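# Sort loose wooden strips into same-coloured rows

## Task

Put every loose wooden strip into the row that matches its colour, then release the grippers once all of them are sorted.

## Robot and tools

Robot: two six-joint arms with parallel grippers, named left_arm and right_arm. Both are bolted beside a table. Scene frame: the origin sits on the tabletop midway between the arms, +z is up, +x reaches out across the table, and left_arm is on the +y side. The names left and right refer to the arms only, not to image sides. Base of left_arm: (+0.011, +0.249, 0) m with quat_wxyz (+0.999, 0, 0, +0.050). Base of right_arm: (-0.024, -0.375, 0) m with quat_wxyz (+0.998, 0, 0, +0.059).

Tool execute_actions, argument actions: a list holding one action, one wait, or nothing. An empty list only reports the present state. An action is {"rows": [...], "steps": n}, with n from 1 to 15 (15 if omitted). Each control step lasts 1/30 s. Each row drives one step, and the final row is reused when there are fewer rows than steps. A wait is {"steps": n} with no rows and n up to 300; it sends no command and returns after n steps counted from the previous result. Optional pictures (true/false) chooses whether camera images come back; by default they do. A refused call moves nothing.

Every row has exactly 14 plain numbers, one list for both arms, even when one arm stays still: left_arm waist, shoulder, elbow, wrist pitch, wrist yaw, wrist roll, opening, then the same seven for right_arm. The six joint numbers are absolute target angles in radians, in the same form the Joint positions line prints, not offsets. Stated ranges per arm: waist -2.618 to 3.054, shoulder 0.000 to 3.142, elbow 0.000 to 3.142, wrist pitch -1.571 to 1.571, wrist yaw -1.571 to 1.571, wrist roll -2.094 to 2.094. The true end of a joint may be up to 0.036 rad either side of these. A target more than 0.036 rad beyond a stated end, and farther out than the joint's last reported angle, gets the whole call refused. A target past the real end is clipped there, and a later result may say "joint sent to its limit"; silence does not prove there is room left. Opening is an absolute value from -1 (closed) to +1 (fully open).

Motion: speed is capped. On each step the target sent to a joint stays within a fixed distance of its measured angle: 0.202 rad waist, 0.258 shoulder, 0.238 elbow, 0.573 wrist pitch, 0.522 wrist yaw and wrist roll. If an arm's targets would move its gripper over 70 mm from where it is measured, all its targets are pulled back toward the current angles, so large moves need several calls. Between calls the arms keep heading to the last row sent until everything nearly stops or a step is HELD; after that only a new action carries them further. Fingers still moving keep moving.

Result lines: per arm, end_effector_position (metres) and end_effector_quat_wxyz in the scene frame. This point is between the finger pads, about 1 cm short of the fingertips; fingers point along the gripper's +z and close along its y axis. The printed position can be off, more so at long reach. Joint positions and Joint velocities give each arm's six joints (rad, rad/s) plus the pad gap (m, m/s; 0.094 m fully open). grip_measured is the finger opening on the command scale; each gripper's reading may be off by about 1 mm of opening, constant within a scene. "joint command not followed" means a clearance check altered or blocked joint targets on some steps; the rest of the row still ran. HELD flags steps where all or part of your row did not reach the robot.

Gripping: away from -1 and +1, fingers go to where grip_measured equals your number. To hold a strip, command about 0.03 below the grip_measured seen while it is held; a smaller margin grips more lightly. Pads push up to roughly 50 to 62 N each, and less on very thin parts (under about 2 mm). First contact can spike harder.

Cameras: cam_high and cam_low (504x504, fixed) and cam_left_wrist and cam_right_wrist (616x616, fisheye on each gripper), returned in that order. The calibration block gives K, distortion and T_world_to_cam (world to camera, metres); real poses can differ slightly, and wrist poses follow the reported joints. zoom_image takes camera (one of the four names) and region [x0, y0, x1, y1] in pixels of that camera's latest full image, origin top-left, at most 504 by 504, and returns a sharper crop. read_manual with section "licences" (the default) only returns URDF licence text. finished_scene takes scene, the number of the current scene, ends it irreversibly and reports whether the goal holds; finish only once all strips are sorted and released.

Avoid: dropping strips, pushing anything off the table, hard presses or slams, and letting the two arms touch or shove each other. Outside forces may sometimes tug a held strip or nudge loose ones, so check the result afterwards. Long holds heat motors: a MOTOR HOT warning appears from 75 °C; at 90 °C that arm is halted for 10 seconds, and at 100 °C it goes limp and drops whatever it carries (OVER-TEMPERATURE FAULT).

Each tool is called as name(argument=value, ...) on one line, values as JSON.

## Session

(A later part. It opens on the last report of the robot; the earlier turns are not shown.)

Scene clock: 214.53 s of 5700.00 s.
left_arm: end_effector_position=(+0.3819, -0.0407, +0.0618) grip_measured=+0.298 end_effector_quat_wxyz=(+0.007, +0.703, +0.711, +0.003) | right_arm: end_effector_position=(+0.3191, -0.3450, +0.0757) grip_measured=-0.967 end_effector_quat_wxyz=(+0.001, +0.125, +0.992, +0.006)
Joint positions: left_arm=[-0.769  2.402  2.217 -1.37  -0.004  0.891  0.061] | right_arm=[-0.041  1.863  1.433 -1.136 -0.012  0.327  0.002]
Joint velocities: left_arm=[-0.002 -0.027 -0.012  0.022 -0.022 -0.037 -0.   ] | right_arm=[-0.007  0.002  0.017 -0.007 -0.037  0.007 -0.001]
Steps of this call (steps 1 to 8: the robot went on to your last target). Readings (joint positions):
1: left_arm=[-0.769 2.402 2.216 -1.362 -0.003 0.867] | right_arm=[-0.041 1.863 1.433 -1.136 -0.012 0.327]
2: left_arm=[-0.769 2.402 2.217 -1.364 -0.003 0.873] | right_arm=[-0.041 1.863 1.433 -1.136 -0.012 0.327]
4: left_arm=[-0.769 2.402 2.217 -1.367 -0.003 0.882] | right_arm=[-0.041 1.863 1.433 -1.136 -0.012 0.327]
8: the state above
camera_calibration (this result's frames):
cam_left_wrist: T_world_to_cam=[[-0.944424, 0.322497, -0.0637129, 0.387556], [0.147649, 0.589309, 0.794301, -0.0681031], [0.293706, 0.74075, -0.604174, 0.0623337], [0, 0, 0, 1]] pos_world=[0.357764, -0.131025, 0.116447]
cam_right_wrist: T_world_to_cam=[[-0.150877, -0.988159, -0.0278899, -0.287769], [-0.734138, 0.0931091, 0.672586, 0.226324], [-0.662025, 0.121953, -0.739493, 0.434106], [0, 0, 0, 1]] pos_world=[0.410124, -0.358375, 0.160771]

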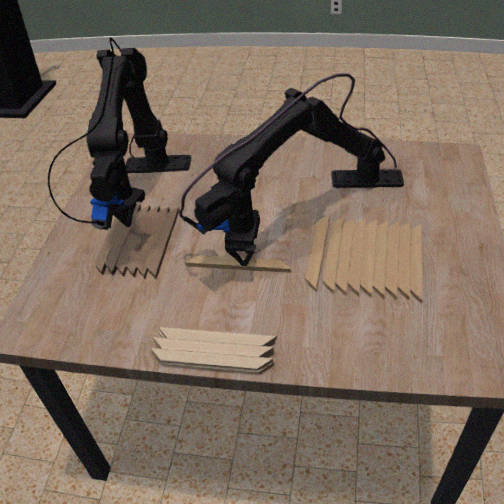

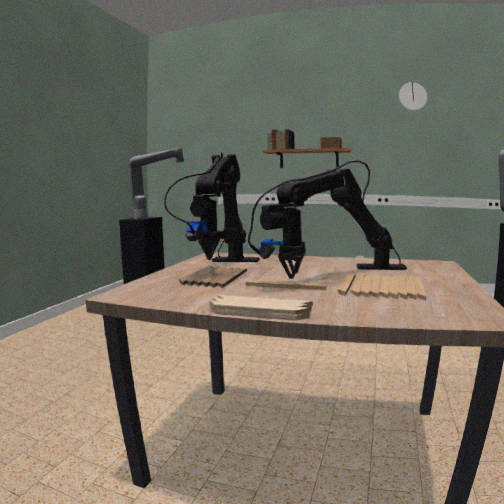

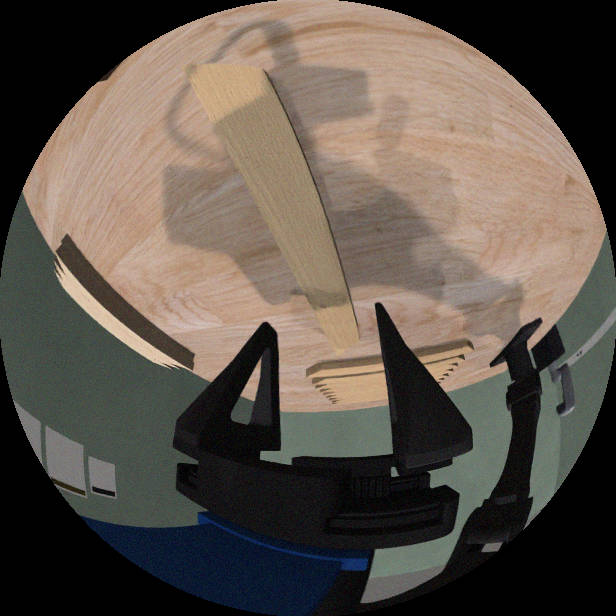

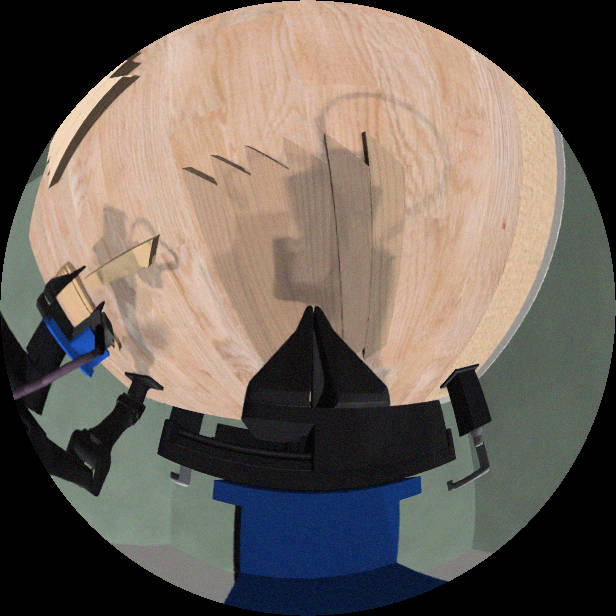

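execute_actions(actions=[{"rows":[[-0.762,2.4,2.21,-1.35,0.0,0.895,0.3,-0.04,1.85,1.45,-1.15,-0.01,0.32,-0.97],[-0.762,2.4,2.2,-1.33,0.0,0.895,0.3,-0.04,1.85,1.45,-1.15,-0.01,0.32,-0.97],[-0.762,2.4,2.187,-1.305,0.0,0.895,0.3,-0.04,1.85,1.45,-1.15,-0.01,0.32,-0.97],[-0.762,2.4,2.171,-1.28,0.0,0.895,0.3,-0.04,1.85,1.45,-1.15,-0.01,0.32,-0.97],[-0.762,2.4,2.154,-1.26,0.0,0.895,0.3,-0.04,1.85,1.45,-1.15,-0.01,0.32,-0.97],[-0.762,2.4,2.137,-1.24,0.0,0.895,0.3,-0.04,1.85,1.45,-1.15,-0.01,0.32,-0.97],[-0.762,2.4,2.12,-1.228,0.0,0.895,0.3,-0.04,1.85,1.45,-1.15,-0.01,0.32,-0.97],[-0.762,2.4,2.105,-1.228,0.0,0.895,0.25,-0.04,1.85,1.45,-1.15,-0.01,0.32,-0.97],[-0.762,2.4,2.093,-1.228,0.0,0.895,0.2,-0.04,1.85,1.45,-1.15,-0.01,0.32,-0.97],[-0.762,2.4,2.086,-1.228,0.0,0.895,0.15,-0.04,1.85,1.45,-1.15,-0.01,0.32,-0.97],[-0.762,2.4,2.082,-1.228,0.0,0.895,0.1,-0.04,1.85,1.45,-1.15,-0.01,0.32,-0.97]],"steps":15}])

zoom_image(camera="cam_low", region=[240, 250, 340, 300])

Scene clock: 224.53 s of 5700.00 s.
left_arm: end_effector_position=(+0.3797, -0.0388, +0.0299) grip_measured=+0.103 end_effector_quat_wxyz=(+0.002, +0.705, +0.709, +0.002) | right_arm: end_effector_position=(+0.3191, -0.3450, +0.0757) grip_measured=-0.967 end_effector_quat_wxyz=(+0.001, +0.125, +0.992, +0.006)
Joint positions: left_arm=[-0.769  2.402  2.09  -1.254 -0.004  0.898  0.052] | right_arm=[-0.041  1.863  1.433 -1.136 -0.012  0.327  0.002]
Joint velocities: left_arm=[-0.012 -0.007 -0.012  0.095 -0.037 -0.007 -0.001] | right_arm=[-0.002 -0.017  0.012 -0.007  0.066  0.037  0.001]
Steps of this call (steps 1 to 30: the robot went on to your last target; steps 31 to 90: nothing new was sent; then 6.50 s passed at rest; steps 91 to 105: all 15 steps of this action). Readings (joint positions):
91: left_arm=[-0.769 2.402 2.217 -1.371 -0.004 0.898] | right_arm=[-0.041 1.863 1.433 -1.136 -0.012 0.327]
92: left_arm=[-0.769 2.402 2.217 -1.367 -0.004 0.898] | right_arm=[-0.041 1.863 1.433 -1.136 -0.012 0.327]
94: left_arm=[-0.769 2.402 2.207 -1.345 -0.004 0.898] | right_arm=[-0.041 1.863 1.433 -1.136 -0.012 0.327]
98: left_arm=[-0.769 2.402 2.149 -1.281 -0.004 0.898] | right_arm=[-0.041 1.863 1.433 -1.136 -0.012 0.327]
105: the state above
camera_calibration (this result's frames):
cam_left_wrist: T_world_to_cam=[[-0.942778, 0.329037, -0.0538919, 0.382136], [0.157727, 0.582526, 0.797362, -0.0477154], [0.293755, 0.743235, -0.601091, 0.042244], [0, 0, 0, 1]] pos_world=[0.355386, -0.129339, 0.084033]
cam_right_wrist: T_world_to_cam=[[-0.150877, -0.988159, -0.0278899, -0.287769], [-0.734138, 0.0931091, 0.672586, 0.226324], [-0.662025, 0.121953, -0.739493, 0.434106], [0, 0, 0, 1]] pos_world=[0.410124, -0.358375, 0.160771]

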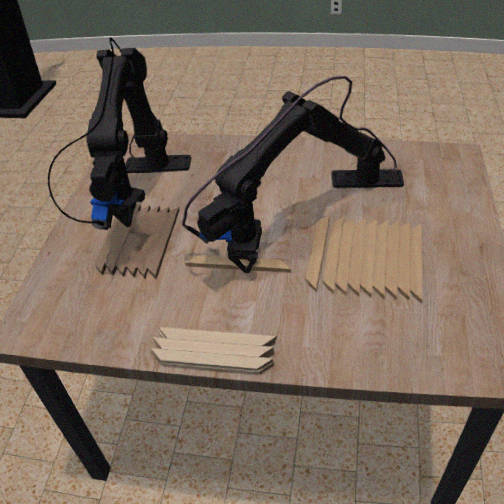

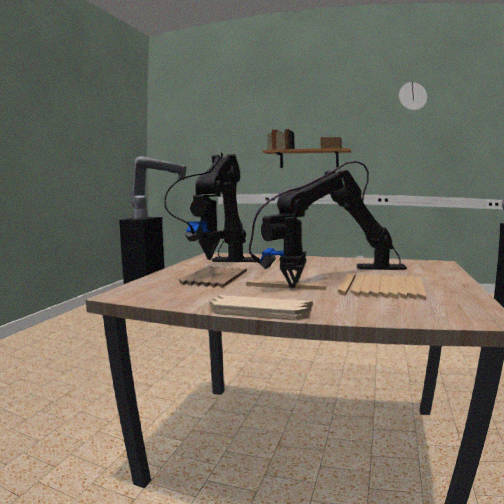

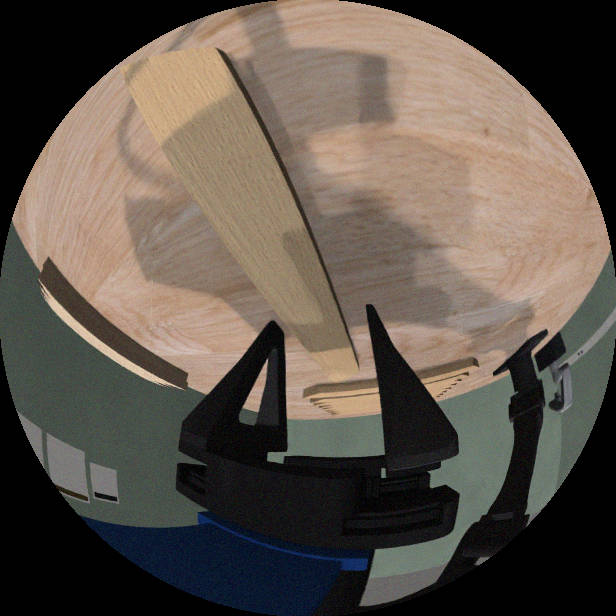

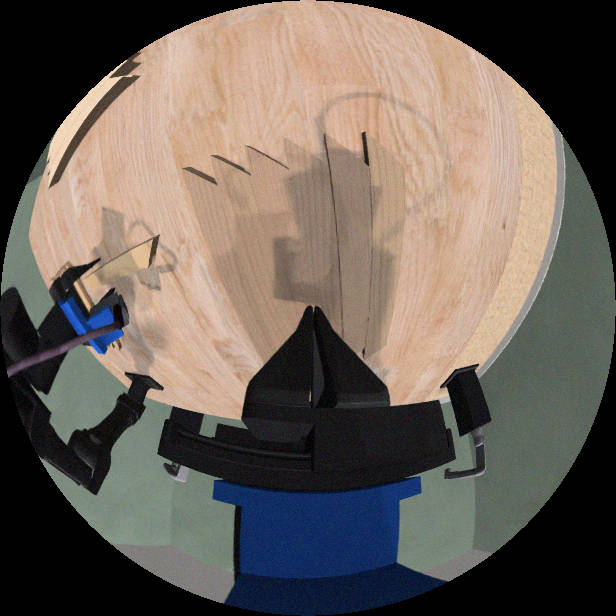

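Region (240, 250, 340, 300) of cam_low's 504x504 image, scaled by 5.040, with more detail than that image has.

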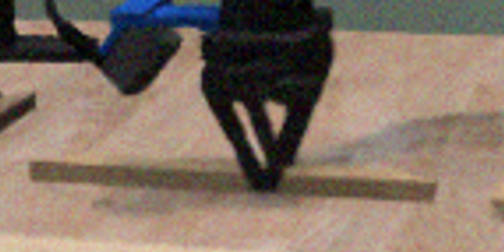

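execute_actions(actions=[{"rows":[[-0.762,2.4,2.075,-1.228,0.0,0.885,0.0,-0.04,1.85,1.45,-1.15,-0.01,0.32,-0.97],[-0.762,2.4,2.075,-1.228,0.0,0.885,-0.1,-0.04,1.85,1.45,-1.15,-0.01,0.32,-0.97],[-0.762,2.4,2.075,-1.228,0.0,0.885,-0.2,-0.04,1.85,1.45,-1.15,-0.01,0.32,-0.97],[-0.762,2.4,2.075,-1.228,0.0,0.885,-0.28,-0.04,1.85,1.45,-1.15,-0.01,0.32,-0.97],[-0.762,2.4,2.075,-1.228,0.0,0.885,-0.35,-0.04,1.85,1.45,-1.15,-0.01,0.32,-0.97],[-0.762,2.4,2.075,-1.228,0.0,0.885,-0.4,-0.04,1.85,1.45,-1.15,-0.01,0.32,-0.97],[-0.762,2.4,2.075,-1.228,0.0,0.885,-0.44,-0.04,1.85,1.45,-1.15,-0.01,0.32,-0.97],[-0.762,2.4,2.075,-1.228,0.0,0.885,-0.48,-0.04,1.85,1.45,-1.15,-0.01,0.32,-0.97],[-0.762,2.39,2.082,-1.24,0.0,0.885,-0.48,-0.04,1.85,1.45,-1.15,-0.01,0.32,-0.97],[-0.762,2.378,2.082,-1.255,0.0,0.885,-0.48,-0.04,1.85,1.45,-1.15,-0.01,0.32,-0.97],[-0.762,2.363,2.082,-1.275,0.0,0.885,-0.48,-0.04,1.85,1.45,-1.15,-0.01,0.32,-0.97],[-0.762,2.347,2.082,-1.3,0.0,0.885,-0.48,-0.04,1.85,1.45,-1.15,-0.01,0.32,-0.97],[-0.762,2.331,2.082,-1.32,0.0,0.885,-0.48,-0.04,1.85,1.45,-1.15,-0.01,0.32,-0.97],[-0.762,2.316,2.082,-1.33,0.0,0.885,-0.48,-0.04,1.85,1.45,-1.15,-0.01,0.32,-0.97],[-0.762,2.304,2.082,-1.33,0.0,0.885,-0.48,-0.04,1.85,1.45,-1.15,-0.01,0.32,-0.97]],"steps":15}], pictures=false)

execute_actions(actions=[{"rows":[[-0.761,2.294,2.078,-1.328,0.0,0.883,-0.48,-0.04,1.85,1.45,-1.15,-0.01,0.32,-0.97],[-0.759,2.285,2.066,-1.323,0.0,0.868,-0.48,-0.04,1.85,1.45,-1.15,-0.01,0.32,-0.97],[-0.755,2.275,2.047,-1.315,0.0,0.837,-0.48,-0.04,1.85,1.45,-1.15,-0.01,0.32,-0.97],[-0.75,2.262,2.022,-1.305,0.0,0.795,-0.48,-0.04,1.85,1.45,-1.15,-0.01,0.32,-0.97],[-0.744,2.245,1.99,-1.292,0.0,0.743,-0.48,-0.04,1.85,1.45,-1.15,-0.01,0.32,-0.97],[-0.737,2.224,1.955,-1.277,0.0,0.683,-0.48,-0.04,1.85,1.45,-1.15,-0.01,0.32,-0.97],[-0.729,2.199,1.914,-1.26,0.0,0.615,-0.48,-0.04,1.85,1.45,-1.15,-0.01,0.32,-0.97],[-0.72,2.173,1.87,-1.242,0.0,0.543,-0.48,-0.04,1.85,1.45,-1.15,-0.01,0.32,-0.97],[-0.711,2.145,1.824,-1.223,0.0,0.466,-0.48,-0.04,1.85,1.45,-1.15,-0.01,0.32,-0.97],[-0.701,2.116,1.775,-1.202,0.0,0.384,-0.48,-0.04,1.85,1.45,-1.15,-0.01,0.32,-0.97],[-0.691,2.085,1.724,-1.181,0.0,0.3,-0.48,-0.04,1.85,1.45,-1.15,-0.01,0.32,-0.97],[-0.682,2.055,1.674,-1.16,0.0,0.216,-0.48,-0.04,1.85,1.45,-1.15,-0.01,0.32,-0.97],[-0.672,2.025,1.623,-1.139,0.0,0.132,-0.48,-0.04,1.85,1.45,-1.15,-0.01,0.32,-0.97],[-0.662,1.994,1.572,-1.118,0.0,0.048,-0.48,-0.04,1.85,1.45,-1.15,-0.01,0.32,-0.97],[-0.652,1.965,1.523,-1.097,0.0,-0.034,-0.48,-0.04,1.85,1.45,-1.15,-0.01,0.32,-0.97]],"steps":15}], pictures=false)

execute_actions(actions=[{"rows":[[-0.643,1.937,1.477,-1.078,0.0,-0.111,-0.48,-0.04,1.85,1.45,-1.15,-0.01,0.32,-0.97],[-0.634,1.911,1.433,-1.06,0.0,-0.183,-0.48,-0.04,1.85,1.45,-1.15,-0.01,0.32,-0.97],[-0.626,1.886,1.392,-1.043,0.0,-0.251,-0.48,-0.04,1.85,1.45,-1.15,-0.01,0.32,-0.97],[-0.619,1.865,1.357,-1.028,0.0,-0.311,-0.48,-0.04,1.85,1.45,-1.15,-0.01,0.32,-0.97],[-0.613,1.846,1.325,-1.015,0.0,-0.363,-0.48,-0.04,1.85,1.45,-1.15,-0.01,0.32,-0.97],[-0.609,1.831,1.3,-1.005,0.0,-0.405,-0.48,-0.04,1.85,1.45,-1.15,-0.01,0.32,-0.97],[-0.606,1.82,1.281,-0.997,0.0,-0.436,-0.48,-0.04,1.85,1.45,-1.15,-0.01,0.32,-0.97],[-0.604,1.812,1.269,-0.992,0.0,-0.456,-0.48,-0.04,1.85,1.45,-1.15,-0.01,0.32,-0.97],[-0.604,1.81,1.265,-0.99,0.0,-0.463,-0.48,-0.04,1.85,1.45,-1.15,-0.01,0.32,-0.97]],"steps":15}], pictures=false)

execute_actions(actions=[{"steps":8}])

Scene clock: 250.90 s of 5700.00 s.
left_arm: end_effector_position=(+0.3764, -0.0359, +0.0397) grip_measured=-0.447 end_effector_quat_wxyz=(+0.000, +0.703, +0.711, +0.003) | right_arm: end_effector_position=(+0.3191, -0.3450, +0.0757) grip_measured=-0.967 end_effector_quat_wxyz=(+0.001, +0.125, +0.992, +0.006)
Joint positions: left_arm=[-0.769  2.38   2.09  -1.279 -0.006  0.892  0.026] | right_arm=[-0.041  1.863  1.433 -1.136 -0.012  0.327  0.002]
Joint velocities: left_arm=[ 0.007 -0.315  0.012 -0.388 -0.022 -0.007  0.   ] | right_arm=[-0.022 -0.012 -0.022 -0.037  0.007 -0.022 -0.001]
Steps of this call (steps 1 to 30: the robot went on to your last target; steps 31 to 90: nothing new was sent; then 22.87 s passed at rest; steps 91 to 105: all 15 steps of this action). Readings (joint positions):
91: left_arm=[-0.769 2.402 2.090 -1.239 -0.004 0.896] | right_arm=[-0.041 1.863 1.433 -1.136 -0.012 0.327]
92: left_arm=[-0.769 2.402 2.090 -1.239 -0.004 0.896] | right_arm=[-0.041 1.863 1.433 -1.136 -0.012 0.327]
94: left_arm=[-0.769 2.402 2.090 -1.239 -0.004 0.894] | right_arm=[-0.041 1.863 1.433 -1.136 -0.012 0.327]
98: left_arm=[-0.769 2.402 2.090 -1.239 -0.004 0.893] | right_arm=[-0.041 1.863 1.433 -1.136 -0.012 0.327]
105: the state above

Scene clock: 251.40 s of 5700.00 s.
left_arm: end_effector_position=(+0.3299, +0.0461, +0.0558) grip_measured=-0.447 end_effector_quat_wxyz=(-0.021, +0.416, +0.909, +0.006) | right_arm: end_effector_position=(+0.3191, -0.3450, +0.0757) grip_measured=-0.967 end_effector_quat_wxyz=(+0.001, +0.125, +0.992, +0.006)
Joint positions: left_arm=[-0.675  2.047  1.611 -1.177 -0.006  0.284  0.026] | right_arm=[-0.041  1.863  1.433 -1.136 -0.012  0.327  0.002]
Joint velocities: left_arm=[ 0.354 -0.794 -1.473  0.418  0.037 -2.132 -0.001] | right_arm=[-0.002 -0.012 -0.037  0.007  0.037 -0.022 -0.001]
Steps of this call (steps 1 to 15: all 15 steps of this action). Readings (joint positions):
1: left_arm=[-0.769 2.368 2.089 -1.287 -0.006 0.891] | right_arm=[-0.041 1.863 1.433 -1.136 -0.012 0.327]
2: left_arm=[-0.769 2.352 2.084 -1.292 -0.006 0.889] | right_arm=[-0.041 1.863 1.433 -1.136 -0.012 0.327]
4: left_arm=[-0.768 2.315 2.065 -1.292 -0.006 0.867] | right_arm=[-0.041 1.863 1.433 -1.136 -0.012 0.327]
8: left_arm=[-0.752 2.227 1.955 -1.271 -0.006 0.736] | right_arm=[-0.041 1.863 1.433 -1.136 -0.012 0.327]
15: the state above

Scene clock: 251.90 s of 5700.00 s.
left_arm: end_effector_position=(+0.2950, +0.0940, +0.0441) grip_measured=-0.447 end_effector_quat_wxyz=(-0.009, +0.047, +0.999, +0.007) | right_arm: end_effector_position=(+0.3191, -0.3450, +0.0757) grip_measured=-0.967 end_effector_quat_wxyz=(+0.001, +0.125, +0.992, +0.006)
Joint positions: left_arm=[-0.609  1.84   1.274 -1.028 -0.006 -0.413  0.026] | right_arm=[-0.041  1.863  1.433 -1.136 -0.012  0.327  0.002]
Joint velocities: left_arm=[-0.017 -0.017  0.012  0.227 -0.051 -0.3   -0.001] | right_arm=[-0.007  0.002 -0.012 -0.051  0.007 -0.037 -0.001]
Steps of this call (steps 1 to 15: all 15 steps of this action). Readings (joint positions):
1: left_arm=[-0.663 2.019 1.561 -1.161 -0.006 0.209] | right_arm=[-0.041 1.863 1.433 -1.136 -0.012 0.327]
2: left_arm=[-0.652 1.991 1.513 -1.146 -0.006 0.133] | right_arm=[-0.041 1.863 1.433 -1.136 -0.012 0.327]
4: left_arm=[-0.633 1.937 1.426 -1.117 -0.006 -0.012] | right_arm=[-0.041 1.863 1.433 -1.136 -0.012 0.327]
8: left_arm=[-0.612 1.857 1.305 -1.071 -0.006 -0.249] | right_arm=[-0.041 1.863 1.433 -1.136 -0.012 0.327]
15: the state above

Scene clock: 252.17 s of 5700.00 s.
left_arm: end_effector_position=(+0.2986, +0.0919, +0.0441) grip_measured=-0.447 end_effector_quat_wxyz=(-0.001, +0.030, +1.000, +0.004) | right_arm: end_effector_position=(+0.3191, -0.3450, +0.0757) grip_measured=-0.967 end_effector_quat_wxyz=(+0.001, +0.125, +0.992, +0.006)
Joint positions: left_arm=[-0.609  1.84   1.274 -1.011 -0.006 -0.448  0.026] | right_arm=[-0.041  1.863  1.433 -1.136 -0.012  0.327  0.002]
Joint velocities: left_arm=[-0.007  0.007  0.007  0.022 -0.022 -0.11   0.   ] | right_arm=[-0.012  0.032 -0.032 -0.051 -0.022  0.051 -0.   ]
Steps of this call (steps 1 to 8: the robot went on to your last target). Readings (joint positions):
1: left_arm=[-0.609 1.840 1.274 -1.023 -0.006 -0.422] | right_arm=[-0.041 1.863 1.433 -1.136 -0.012 0.327]
2: left_arm=[-0.609 1.840 1.274 -1.020 -0.006 -0.429] | right_arm=[-0.041 1.863 1.433 -1.136 -0.012 0.327]
4: left_arm=[-0.609 1.840 1.274 -1.015 -0.006 -0.438] | right_arm=[-0.041 1.863 1.433 -1.136 -0.012 0.327]
8: the state above
camera_calibration (this result's frames):
cam_left_wrist: T_world_to_cam=[[-0.389465, -0.919442, -0.0542453, 0.213006], [-0.569394, 0.194059, 0.798831, 0.130412], [-0.723953, 0.342004, -0.599104, 0.318144], [0, 0, 0, 1]] pos_world=[0.387536, 0.0617327, 0.0979786]
cam_right_wrist: T_world_to_cam=[[-0.150877, -0.988159, -0.0278899, -0.287769], [-0.734138, 0.0931091, 0.672586, 0.226324], [-0.662025, 0.121953, -0.739493, 0.434106], [0, 0, 0, 1]] pos_world=[0.410124, -0.358375, 0.160771]

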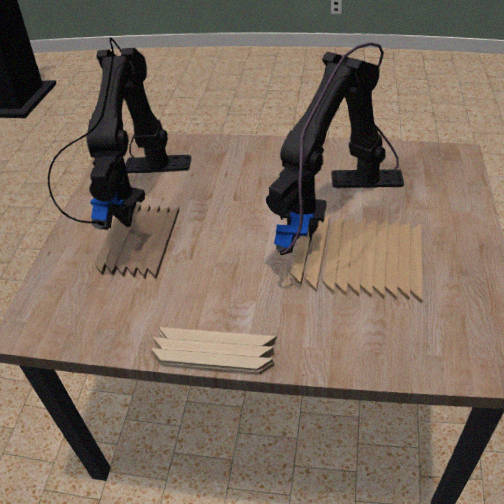

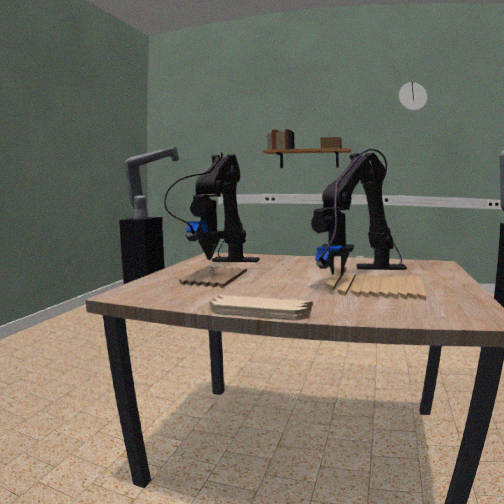

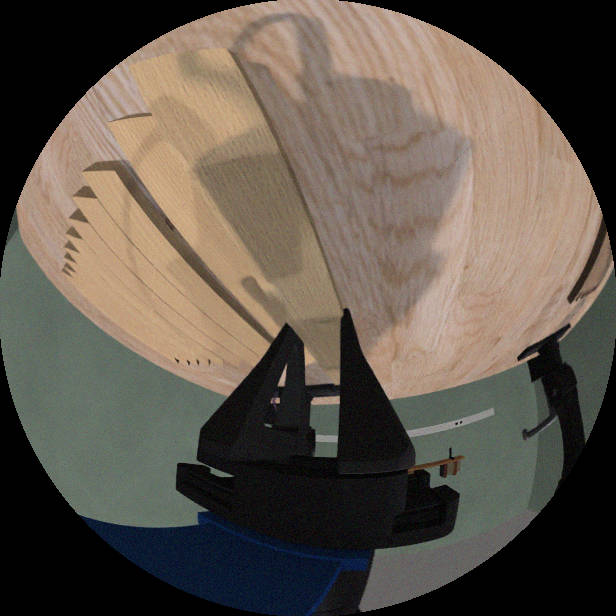

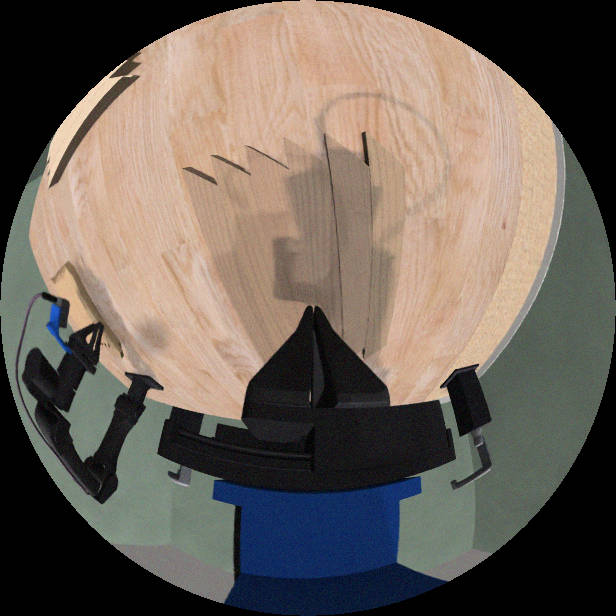

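execute_actions(actions=[{"rows":[[-0.614,1.84,1.265,-0.98,0.0,-0.47,-0.48,-0.04,1.85,1.45,-1.15,-0.01,0.32,-0.97],[-0.622,1.848,1.262,-0.97,0.0,-0.47,-0.48,-0.04,1.85,1.45,-1.15,-0.01,0.32,-0.97],[-0.622,1.852,1.258,-0.96,0.0,-0.47,-0.48,-0.04,1.85,1.45,-1.15,-0.01,0.32,-0.97],[-0.622,1.856,1.253,-0.95,0.0,-0.47,-0.48,-0.04,1.85,1.45,-1.15,-0.01,0.32,-0.97],[-0.622,1.86,1.247,-0.942,0.0,-0.47,-0.48,-0.04,1.85,1.45,-1.15,-0.01,0.32,-0.97],[-0.622,1.863,1.242,-0.942,0.0,-0.47,-0.48,-0.04,1.85,1.45,-1.15,-0.01,0.32,-0.97],[-0.622,1.866,1.237,-0.942,0.0,-0.47,-0.48,-0.04,1.85,1.45,-1.15,-0.01,0.32,-0.97]],"steps":15}])

zoom_image(camera="cam_high", region=[270, 200, 380, 310])

zoom_image(camera="cam_low", region=[310, 250, 390, 305])

Scene clock: 258.30 s of 5700.00 s.
left_arm: end_effector_position=(+0.2978, +0.0905, +0.0311) grip_measured=-0.447 end_effector_quat_wxyz=(-0.003, +0.025, +1.000, +0.005) | right_arm: end_effector_position=(+0.3191, -0.3450, +0.0757) grip_measured=-0.967 end_effector_quat_wxyz=(+0.001, +0.125, +0.992, +0.006)
Joint positions: left_arm=[-0.613  1.86   1.246 -0.966 -0.005 -0.462  0.026] | right_arm=[-0.041  1.863  1.433 -1.136 -0.012  0.327  0.002]
Joint velocities: left_arm=[-0.012 -0.007  0.017 -0.037  0.051 -0.007 -0.001] | right_arm=[-0.002  0.007  0.017  0.022  0.066 -0.022 -0.001]
Steps of this call (steps 1 to 30: the robot went on to your last target; steps 31 to 90: nothing new was sent; then 2.63 s passed at rest; steps 91 to 105: all 15 steps of this action). Readings (joint positions):
91: left_arm=[-0.609 1.840 1.274 -1.008 -0.006 -0.456] | right_arm=[-0.041 1.863 1.433 -1.136 -0.012 0.327]
92: left_arm=[-0.609 1.840 1.274 -1.006 -0.006 -0.458] | right_arm=[-0.041 1.863 1.433 -1.136 -0.012 0.327]
94: left_arm=[-0.610 1.840 1.273 -0.996 -0.006 -0.460] | right_arm=[-0.041 1.863 1.433 -1.136 -0.012 0.327]
98: left_arm=[-0.613 1.845 1.258 -0.971 -0.005 -0.461] | right_arm=[-0.041 1.863 1.433 -1.136 -0.012 0.327]
105: the state above
camera_calibration (this result's frames):
cam_left_wrist: T_world_to_cam=[[-0.381566, -0.92274, -0.054395, 0.208574], [-0.56835, 0.187798, 0.801068, 0.140756], [-0.728962, 0.336576, -0.596096, 0.312192], [0, 0, 0, 1]] pos_world=[0.38716, 0.0609498, 0.0846868]
cam_right_wrist: T_world_to_cam=[[-0.150877, -0.988159, -0.0278899, -0.287769], [-0.734138, 0.0931091, 0.672586, 0.226324], [-0.662025, 0.121953, -0.739493, 0.434106], [0, 0, 0, 1]] pos_world=[0.410124, -0.358375, 0.160771]

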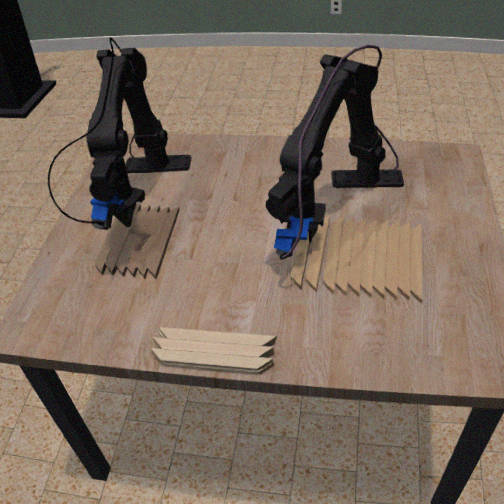

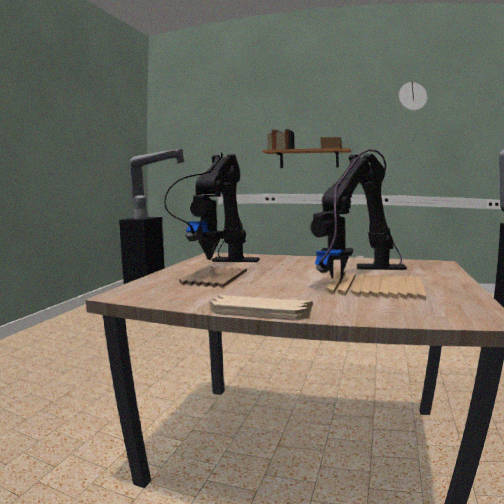

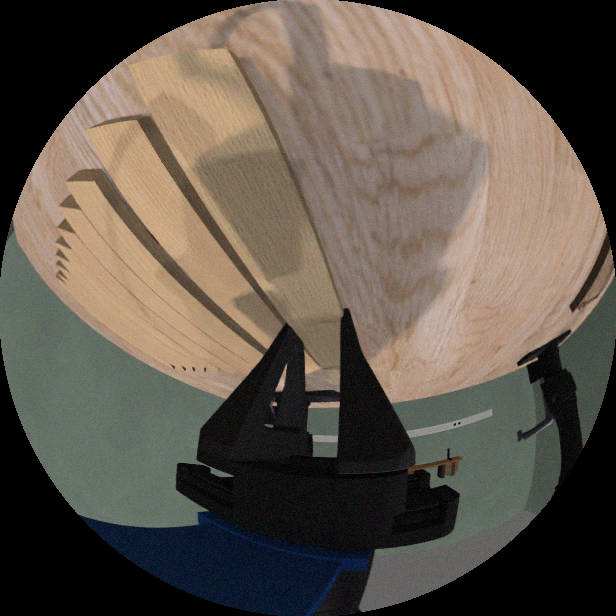

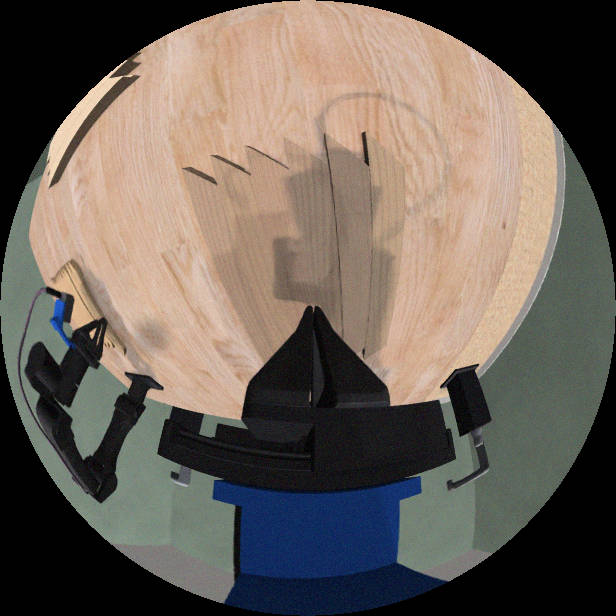

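Region (270, 200, 380, 310) of cam_high's 504x504 image, scaled by 4.582, with more detail than that image has.

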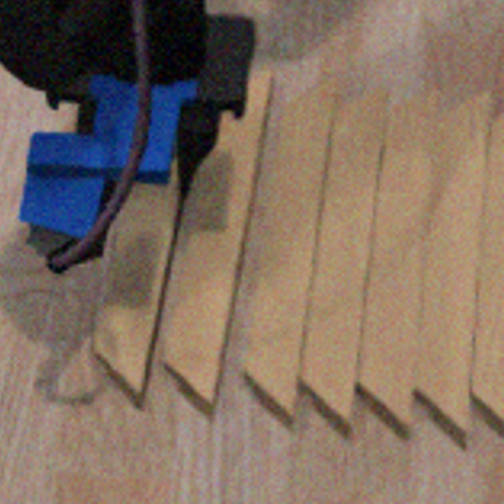

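Region (310, 250, 390, 305) of cam_low's 504x504 image, scaled by 6.300, with more detail than that image has; it fills the top 346 rows of this view, and the rest is white.

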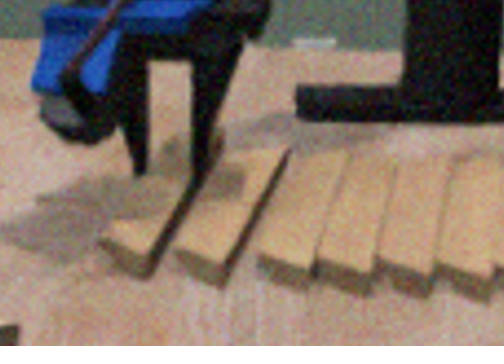

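execute_actions(actions=[{"rows":[[-0.615,1.862,1.245,-0.96,0.0,-0.47,-0.44,-0.04,1.85,1.45,-1.15,-0.01,0.32,-0.97],[-0.615,1.862,1.255,-0.965,0.0,-0.47,-0.4,-0.04,1.85,1.45,-1.15,-0.01,0.32,-0.97],[-0.615,1.862,1.265,-0.975,0.0,-0.47,-0.37,-0.04,1.85,1.45,-1.15,-0.01,0.32,-0.97],[-0.615,1.862,1.275,-0.995,0.0,-0.47,-0.37,-0.04,1.85,1.45,-1.15,-0.01,0.32,-0.97],[-0.615,1.862,1.29,-1.02,0.0,-0.47,-0.37,-0.04,1.85,1.45,-1.15,-0.01,0.32,-0.97],[-0.615,1.862,1.308,-1.04,0.0,-0.47,-0.37,-0.04,1.85,1.45,-1.15,-0.01,0.32,-0.97],[-0.615,1.862,1.328,-1.05,0.0,-0.47,-0.37,-0.04,1.85,1.45,-1.15,-0.01,0.32,-0.97],[-0.615,1.862,1.348,-1.05,0.0,-0.47,-0.37,-0.04,1.85,1.45,-1.15,-0.01,0.32,-0.97],[-0.618,1.862,1.366,-1.04,0.0,-0.47,-0.37,-0.04,1.85,1.45,-1.15,-0.01,0.32,-0.97],[-0.625,1.862,1.38,-1.03,0.0,-0.48,-0.4,-0.04,1.85,1.45,-1.15,-0.01,0.32,-0.97],[-0.635,1.862,1.389,-1.02,0.0,-0.49,-0.5,-0.04,1.85,1.45,-1.15,-0.01,0.32,-0.97],[-0.646,1.864,1.392,-1.005,0.0,-0.5,-0.62,-0.04,1.85,1.45,-1.15,-0.01,0.32,-0.97],[-0.657,1.868,1.392,-0.99,0.0,-0.5,-0.74,-0.04,1.85,1.45,-1.15,-0.01,0.32,-0.97],[-0.666,1.874,1.392,-0.975,0.0,-0.5,-0.86,-0.04,1.85,1.45,-1.15,-0.01,0.32,-0.97],[-0.671,1.882,1.392,-0.96,0.0,-0.5,-0.97,-0.04,1.85,1.45,-1.15,-0.01,0.32,-0.97]],"steps":15}], pictures=false)

execute_actions(actions=[{"rows":[[-0.671,1.892,1.39,-0.95,0.0,-0.5,-0.97,-0.04,1.85,1.45,-1.15,-0.01,0.32,-0.97],[-0.671,1.903,1.39,-0.94,0.0,-0.5,-0.97,-0.04,1.85,1.45,-1.15,-0.01,0.32,-0.97],[-0.671,1.914,1.39,-0.94,0.0,-0.5,-0.97,-0.04,1.85,1.45,-1.15,-0.01,0.32,-0.97],[-0.671,1.925,1.39,-0.94,0.0,-0.5,-0.97,-0.04,1.85,1.45,-1.15,-0.01,0.32,-0.97],[-0.671,1.935,1.39,-0.94,0.0,-0.5,-0.97,-0.04,1.85,1.45,-1.15,-0.01,0.32,-0.97],[-0.671,1.944,1.39,-0.94,0.0,-0.5,-0.97,-0.04,1.85,1.45,-1.15,-0.01,0.32,-0.97],[-0.671,1.951,1.39,-0.94,0.0,-0.5,-0.97,-0.04,1.85,1.45,-1.15,-0.01,0.32,-0.97],[-0.671,1.956,1.39,-0.94,0.0,-0.5,-0.97,-0.04,1.85,1.45,-1.15,-0.01,0.32,-0.97]],"steps":15}])

Scene clock: 274.93 s of 5700.00 s.
left_arm: end_effector_position=(+0.3206, +0.0654, +0.0620) grip_measured=-0.915 end_effector_quat_wxyz=(+0.036, +0.029, +0.999, -0.018) | right_arm: end_effector_position=(+0.3191, -0.3450, +0.0757) grip_measured=-0.967 end_effector_quat_wxyz=(+0.001, +0.125, +0.992, +0.006)
Joint positions: left_arm=[-0.642  1.86   1.371 -1.001 -0.004 -0.483  0.004] | right_arm=[-0.041  1.863  1.433 -1.136 -0.012  0.327  0.002]
Joint velocities: left_arm=[-0.295  0.002  0.012  0.242 -0.007 -0.066 -0.105] | right_arm=[-0.012  0.002 -0.022  0.066 -0.022  0.007 -0.001]
Steps of this call (steps 1 to 15: the robot went on to your last target; steps 16 to 90: nothing new was sent; then 13.13 s passed at rest; steps 91 to 105: all 15 steps of this action). Readings (joint positions):
91: left_arm=[-0.613 1.860 1.246 -0.961 -0.005 -0.462] | right_arm=[-0.041 1.863 1.433 -1.136 -0.012 0.327]
92: left_arm=[-0.613 1.860 1.246 -0.961 -0.005 -0.462] | right_arm=[-0.041 1.863 1.433 -1.136 -0.012 0.327]
94: left_arm=[-0.613 1.860 1.246 -0.965 -0.005 -0.462] | right_arm=[-0.041 1.863 1.433 -1.136 -0.012 0.327]
98: left_arm=[-0.613 1.860 1.281 -1.017 -0.004 -0.463] | right_arm=[-0.041 1.863 1.433 -1.136 -0.012 0.327]
105: the state above

Scene clock: 275.43 s of 5700.00 s.
left_arm: end_effector_position=(+0.3177, +0.0544, +0.0299) grip_measured=-0.967 end_effector_quat_wxyz=(+0.012, +0.039, +0.999, -0.006) | right_arm: end_effector_position=(+0.3191, -0.3450, +0.0757) grip_measured=-0.967 end_effector_quat_wxyz=(+0.001, +0.125, +0.992, +0.006)
Joint positions: left_arm=[-0.671  1.956  1.371 -0.959 -0.001 -0.492  0.002] | right_arm=[-0.041  1.863  1.433 -1.136 -0.012  0.327  0.002]
Joint velocities: left_arm=[-0.002  0.007 -0.007 -0.007 -0.007 -0.051  0.   ] | right_arm=[ 0.007 -0.007 -0.022  0.007 -0.051 -0.022  0.001]
Steps of this call (steps 1 to 15: all 15 steps of this action). Readings (joint positions):
1: left_arm=[-0.653 1.861 1.371 -0.993 -0.004 -0.485] | right_arm=[-0.041 1.863 1.433 -1.136 -0.012 0.327]
2: left_arm=[-0.661 1.865 1.371 -0.985 -0.003 -0.486] | right_arm=[-0.041 1.863 1.433 -1.136 -0.012 0.327]
4: left_arm=[-0.670 1.882 1.371 -0.973 -0.001 -0.488] | right_arm=[-0.041 1.863 1.433 -1.136 -0.012 0.327]
8: left_arm=[-0.671 1.932 1.371 -0.962 -0.001 -0.491] | right_arm=[-0.041 1.863 1.433 -1.136 -0.012 0.327]
15: the state above
camera_calibration (this result's frames):
cam_left_wrist: T_world_to_cam=[[-0.40536, -0.913049, -0.0449936, 0.189587], [-0.58577, 0.221644, 0.779581, 0.164196], [-0.701824, 0.342367, -0.624683, 0.330025], [0, 0, 0, 1]] pos_world=[0.404652, 0.0237201, 0.0866866]
cam_right_wrist: T_world_to_cam=[[-0.150877, -0.988159, -0.0278899, -0.287769], [-0.734138, 0.0931091, 0.672586, 0.226324], [-0.662025, 0.121953, -0.739493, 0.434106], [0, 0, 0, 1]] pos_world=[0.410124, -0.358375, 0.160771]

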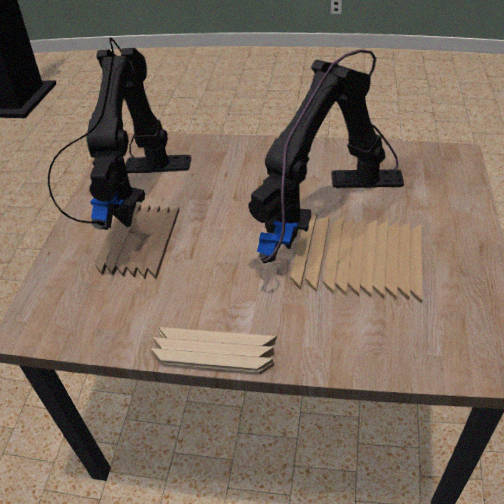

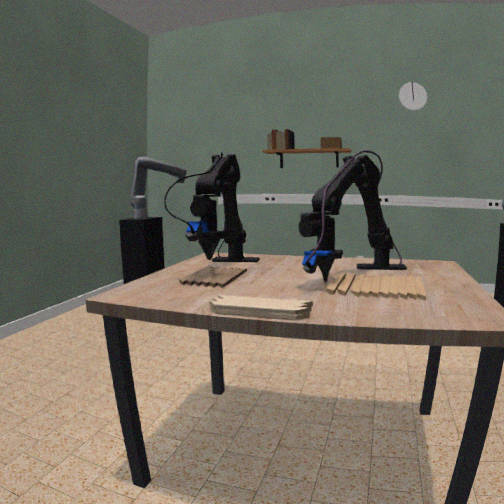

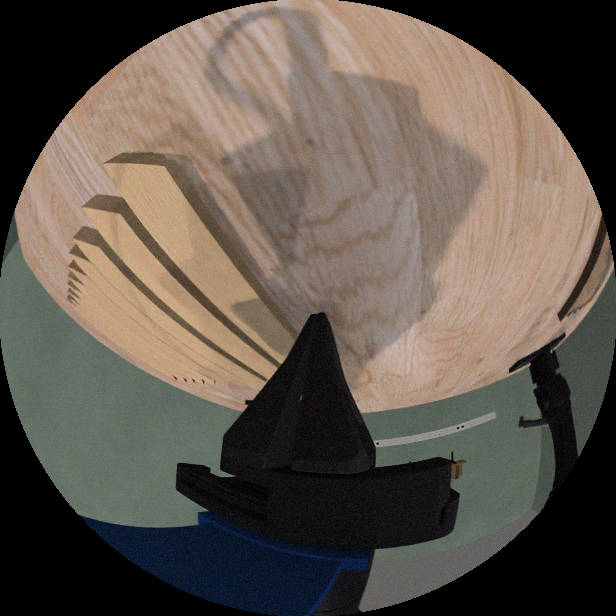

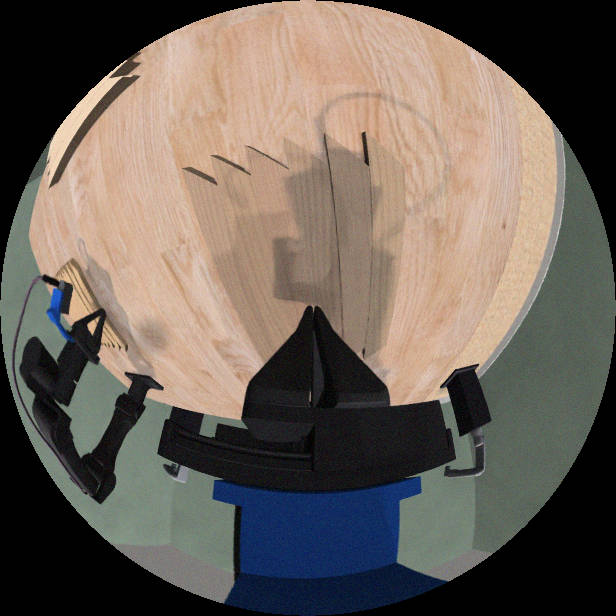

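execute_actions(actions=[{"rows":[[-0.664,1.956,1.39,-0.965,0.0,-0.48,-0.97,-0.04,1.85,1.45,-1.15,-0.01,0.32,-0.97],[-0.657,1.956,1.39,-0.972,0.0,-0.475,-0.97,-0.04,1.85,1.45,-1.15,-0.01,0.32,-0.97],[-0.65,1.956,1.39,-0.978,0.0,-0.47,-0.97,-0.04,1.85,1.45,-1.15,-0.01,0.32,-0.97],[-0.643,1.956,1.39,-0.984,0.0,-0.465,-0.97,-0.04,1.85,1.45,-1.15,-0.01,0.32,-0.97],[-0.636,1.956,1.39,-0.99,0.0,-0.46,-0.97,-0.04,1.85,1.45,-1.15,-0.01,0.32,-0.97],[-0.629,1.956,1.39,-0.996,0.0,-0.455,-0.97,-0.04,1.85,1.45,-1.15,-0.01,0.32,-0.97],[-0.622,1.956,1.39,-1.002,0.0,-0.45,-0.97,-0.04,1.85,1.45,-1.15,-0.01,0.32,-0.97],[-0.615,1.956,1.39,-1.008,0.0,-0.445,-0.97,-0.04,1.85,1.45,-1.15,-0.01,0.32,-0.97],[-0.608,1.956,1.39,-1.014,0.0,-0.44,-0.97,-0.04,1.85,1.45,-1.15,-0.01,0.32,-0.97],[-0.601,1.956,1.39,-1.02,0.0,-0.435,-0.97,-0.04,1.85,1.45,-1.15,-0.01,0.32,-0.97],[-0.594,1.956,1.39,-1.024,0.0,-0.43,-0.97,-0.04,1.85,1.45,-1.15,-0.01,0.32,-0.97],[-0.587,1.956,1.39,-1.024,0.0,-0.425,-0.97,-0.04,1.85,1.45,-1.15,-0.01,0.32,-0.97],[-0.582,1.956,1.39,-1.024,0.0,-0.425,-0.97,-0.04,1.85,1.45,-1.15,-0.01,0.32,-0.97],[-0.579,1.956,1.39,-1.024,0.0,-0.425,-0.97,-0.04,1.85,1.45,-1.15,-0.01,0.32,-0.97]],"steps":15}], pictures=false)

execute_actions(actions=[{"steps":6}])

zoom_image(camera="cam_high", region=[270, 200, 380, 310])

Scene clock: 280.33 s of 5700.00 s.
left_arm: end_effector_position=(+0.3220, +0.0853, +0.0298) grip_measured=-0.967 end_effector_quat_wxyz=(-0.009, +0.023, +1.000, +0.004) | right_arm: end_effector_position=(+0.3191, -0.3450, +0.0757) grip_measured=-0.967 end_effector_quat_wxyz=(+0.001, +0.125, +0.992, +0.006)
Joint positions: left_arm=[-0.589  1.956  1.371 -1.007  0.001 -0.442  0.002] | right_arm=[-0.041  1.863  1.433 -1.136 -0.012  0.327  0.002]
Joint velocities: left_arm=[ 0.139  0.012  0.002 -0.139 -0.081  0.022 -0.   ] | right_arm=[-0.027 -0.007  0.002  0.037  0.022  0.037 -0.002]
Steps of this call (steps 1 to 15: the robot went on to your last target; steps 16 to 90: nothing new was sent; then 1.40 s passed at rest; steps 91 to 105: all 15 steps of this action). Readings (joint positions):
91: left_arm=[-0.671 1.956 1.371 -0.958 -0.001 -0.492] | right_arm=[-0.041 1.863 1.433 -1.136 -0.012 0.327]
92: left_arm=[-0.671 1.956 1.371 -0.959 -0.001 -0.490] | right_arm=[-0.041 1.863 1.433 -1.136 -0.012 0.327]
94: left_arm=[-0.666 1.956 1.371 -0.963 -0.001 -0.485] | right_arm=[-0.041 1.863 1.433 -1.136 -0.012 0.327]
98: left_arm=[-0.639 1.956 1.371 -0.980 -0.001 -0.469] | right_arm=[-0.041 1.863 1.433 -1.136 -0.012 0.327]
105: the state above

Scene clock: 280.53 s of 5700.00 s.
left_arm: end_effector_position=(+0.3219, +0.0874, +0.0299) grip_measured=-0.967 end_effector_quat_wxyz=(-0.011, +0.024, +1.000, +0.005) | right_arm: end_effector_position=(+0.3191, -0.3450, +0.0757) grip_measured=-0.967 end_effector_quat_wxyz=(+0.001, +0.125, +0.992, +0.006)
Joint positions: left_arm=[-0.584  1.956  1.371 -1.011  0.001 -0.435  0.002] | right_arm=[-0.041  1.863  1.433 -1.136 -0.012  0.327  0.002]
Joint velocities: left_arm=[-0.002 -0.007 -0.007 -0.066  0.022  0.022 -0.001] | right_arm=[-0.012 -0.017  0.007  0.037 -0.066 -0.037 -0.   ]
Steps of this call (steps 1 to 6: the robot went on to your last target). Readings (joint positions):
1: left_arm=[-0.586 1.956 1.371 -1.009 0.001 -0.440] | right_arm=[-0.041 1.863 1.433 -1.136 -0.012 0.327]
2: left_arm=[-0.584 1.956 1.371 -1.010 0.001 -0.439] | right_arm=[-0.041 1.863 1.433 -1.136 -0.012 0.327]
4: left_arm=[-0.584 1.956 1.371 -1.011 0.001 -0.437] | right_arm=[-0.041 1.863 1.433 -1.136 -0.012 0.327]
6: the state above
camera_calibration (this result's frames):
cam_left_wrist: T_world_to_cam=[[-0.380568, -0.923407, -0.0498802, 0.214455], [-0.555497, 0.18515, 0.810643, 0.151851], [-0.739318, 0.336213, -0.583412, 0.333037], [0, 0, 0, 1]] pos_world=[0.412188, 0.0579429, 0.0818978]
cam_right_wrist: T_world_to_cam=[[-0.150877, -0.988159, -0.0278899, -0.287769], [-0.734138, 0.0931091, 0.672586, 0.226324], [-0.662025, 0.121953, -0.739493, 0.434106], [0, 0, 0, 1]] pos_world=[0.410124, -0.358375, 0.160771]

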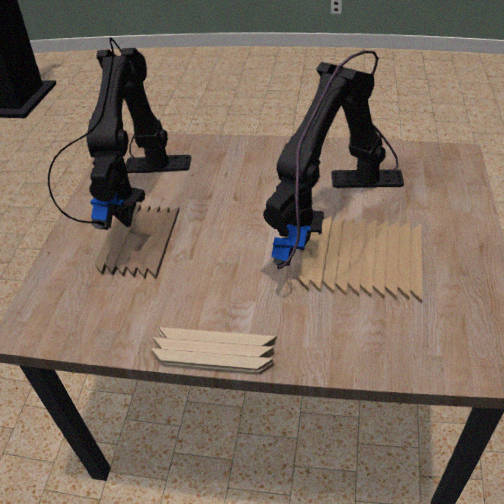

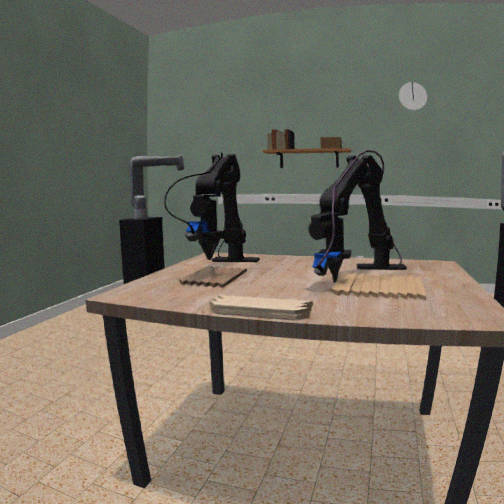

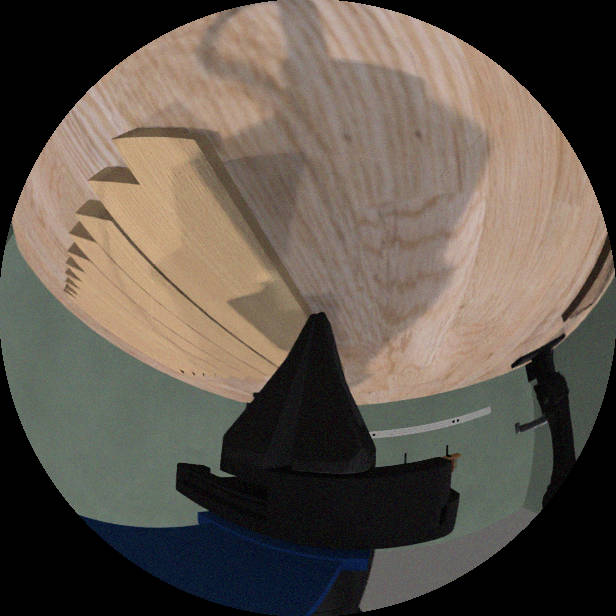

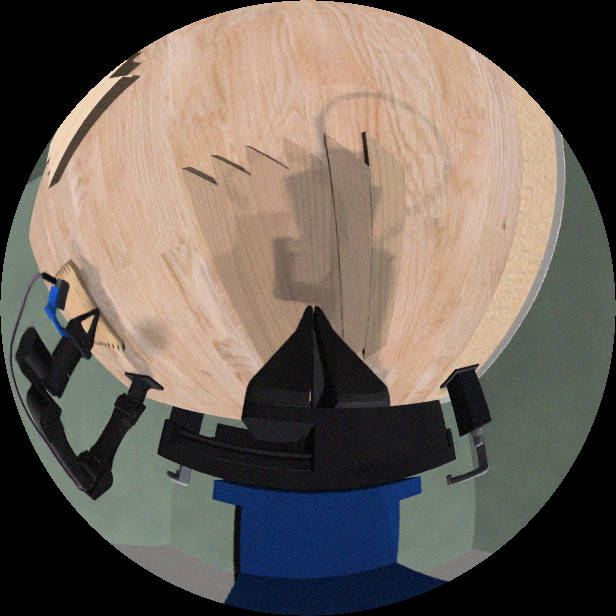

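Region (270, 200, 380, 310) of cam_high's 504x504 image, scaled by 4.582, with more detail than that image has.

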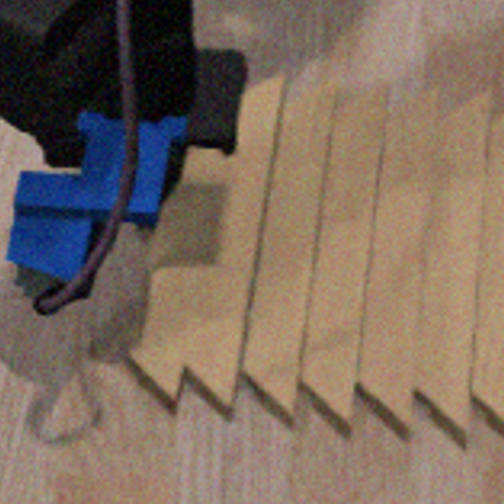

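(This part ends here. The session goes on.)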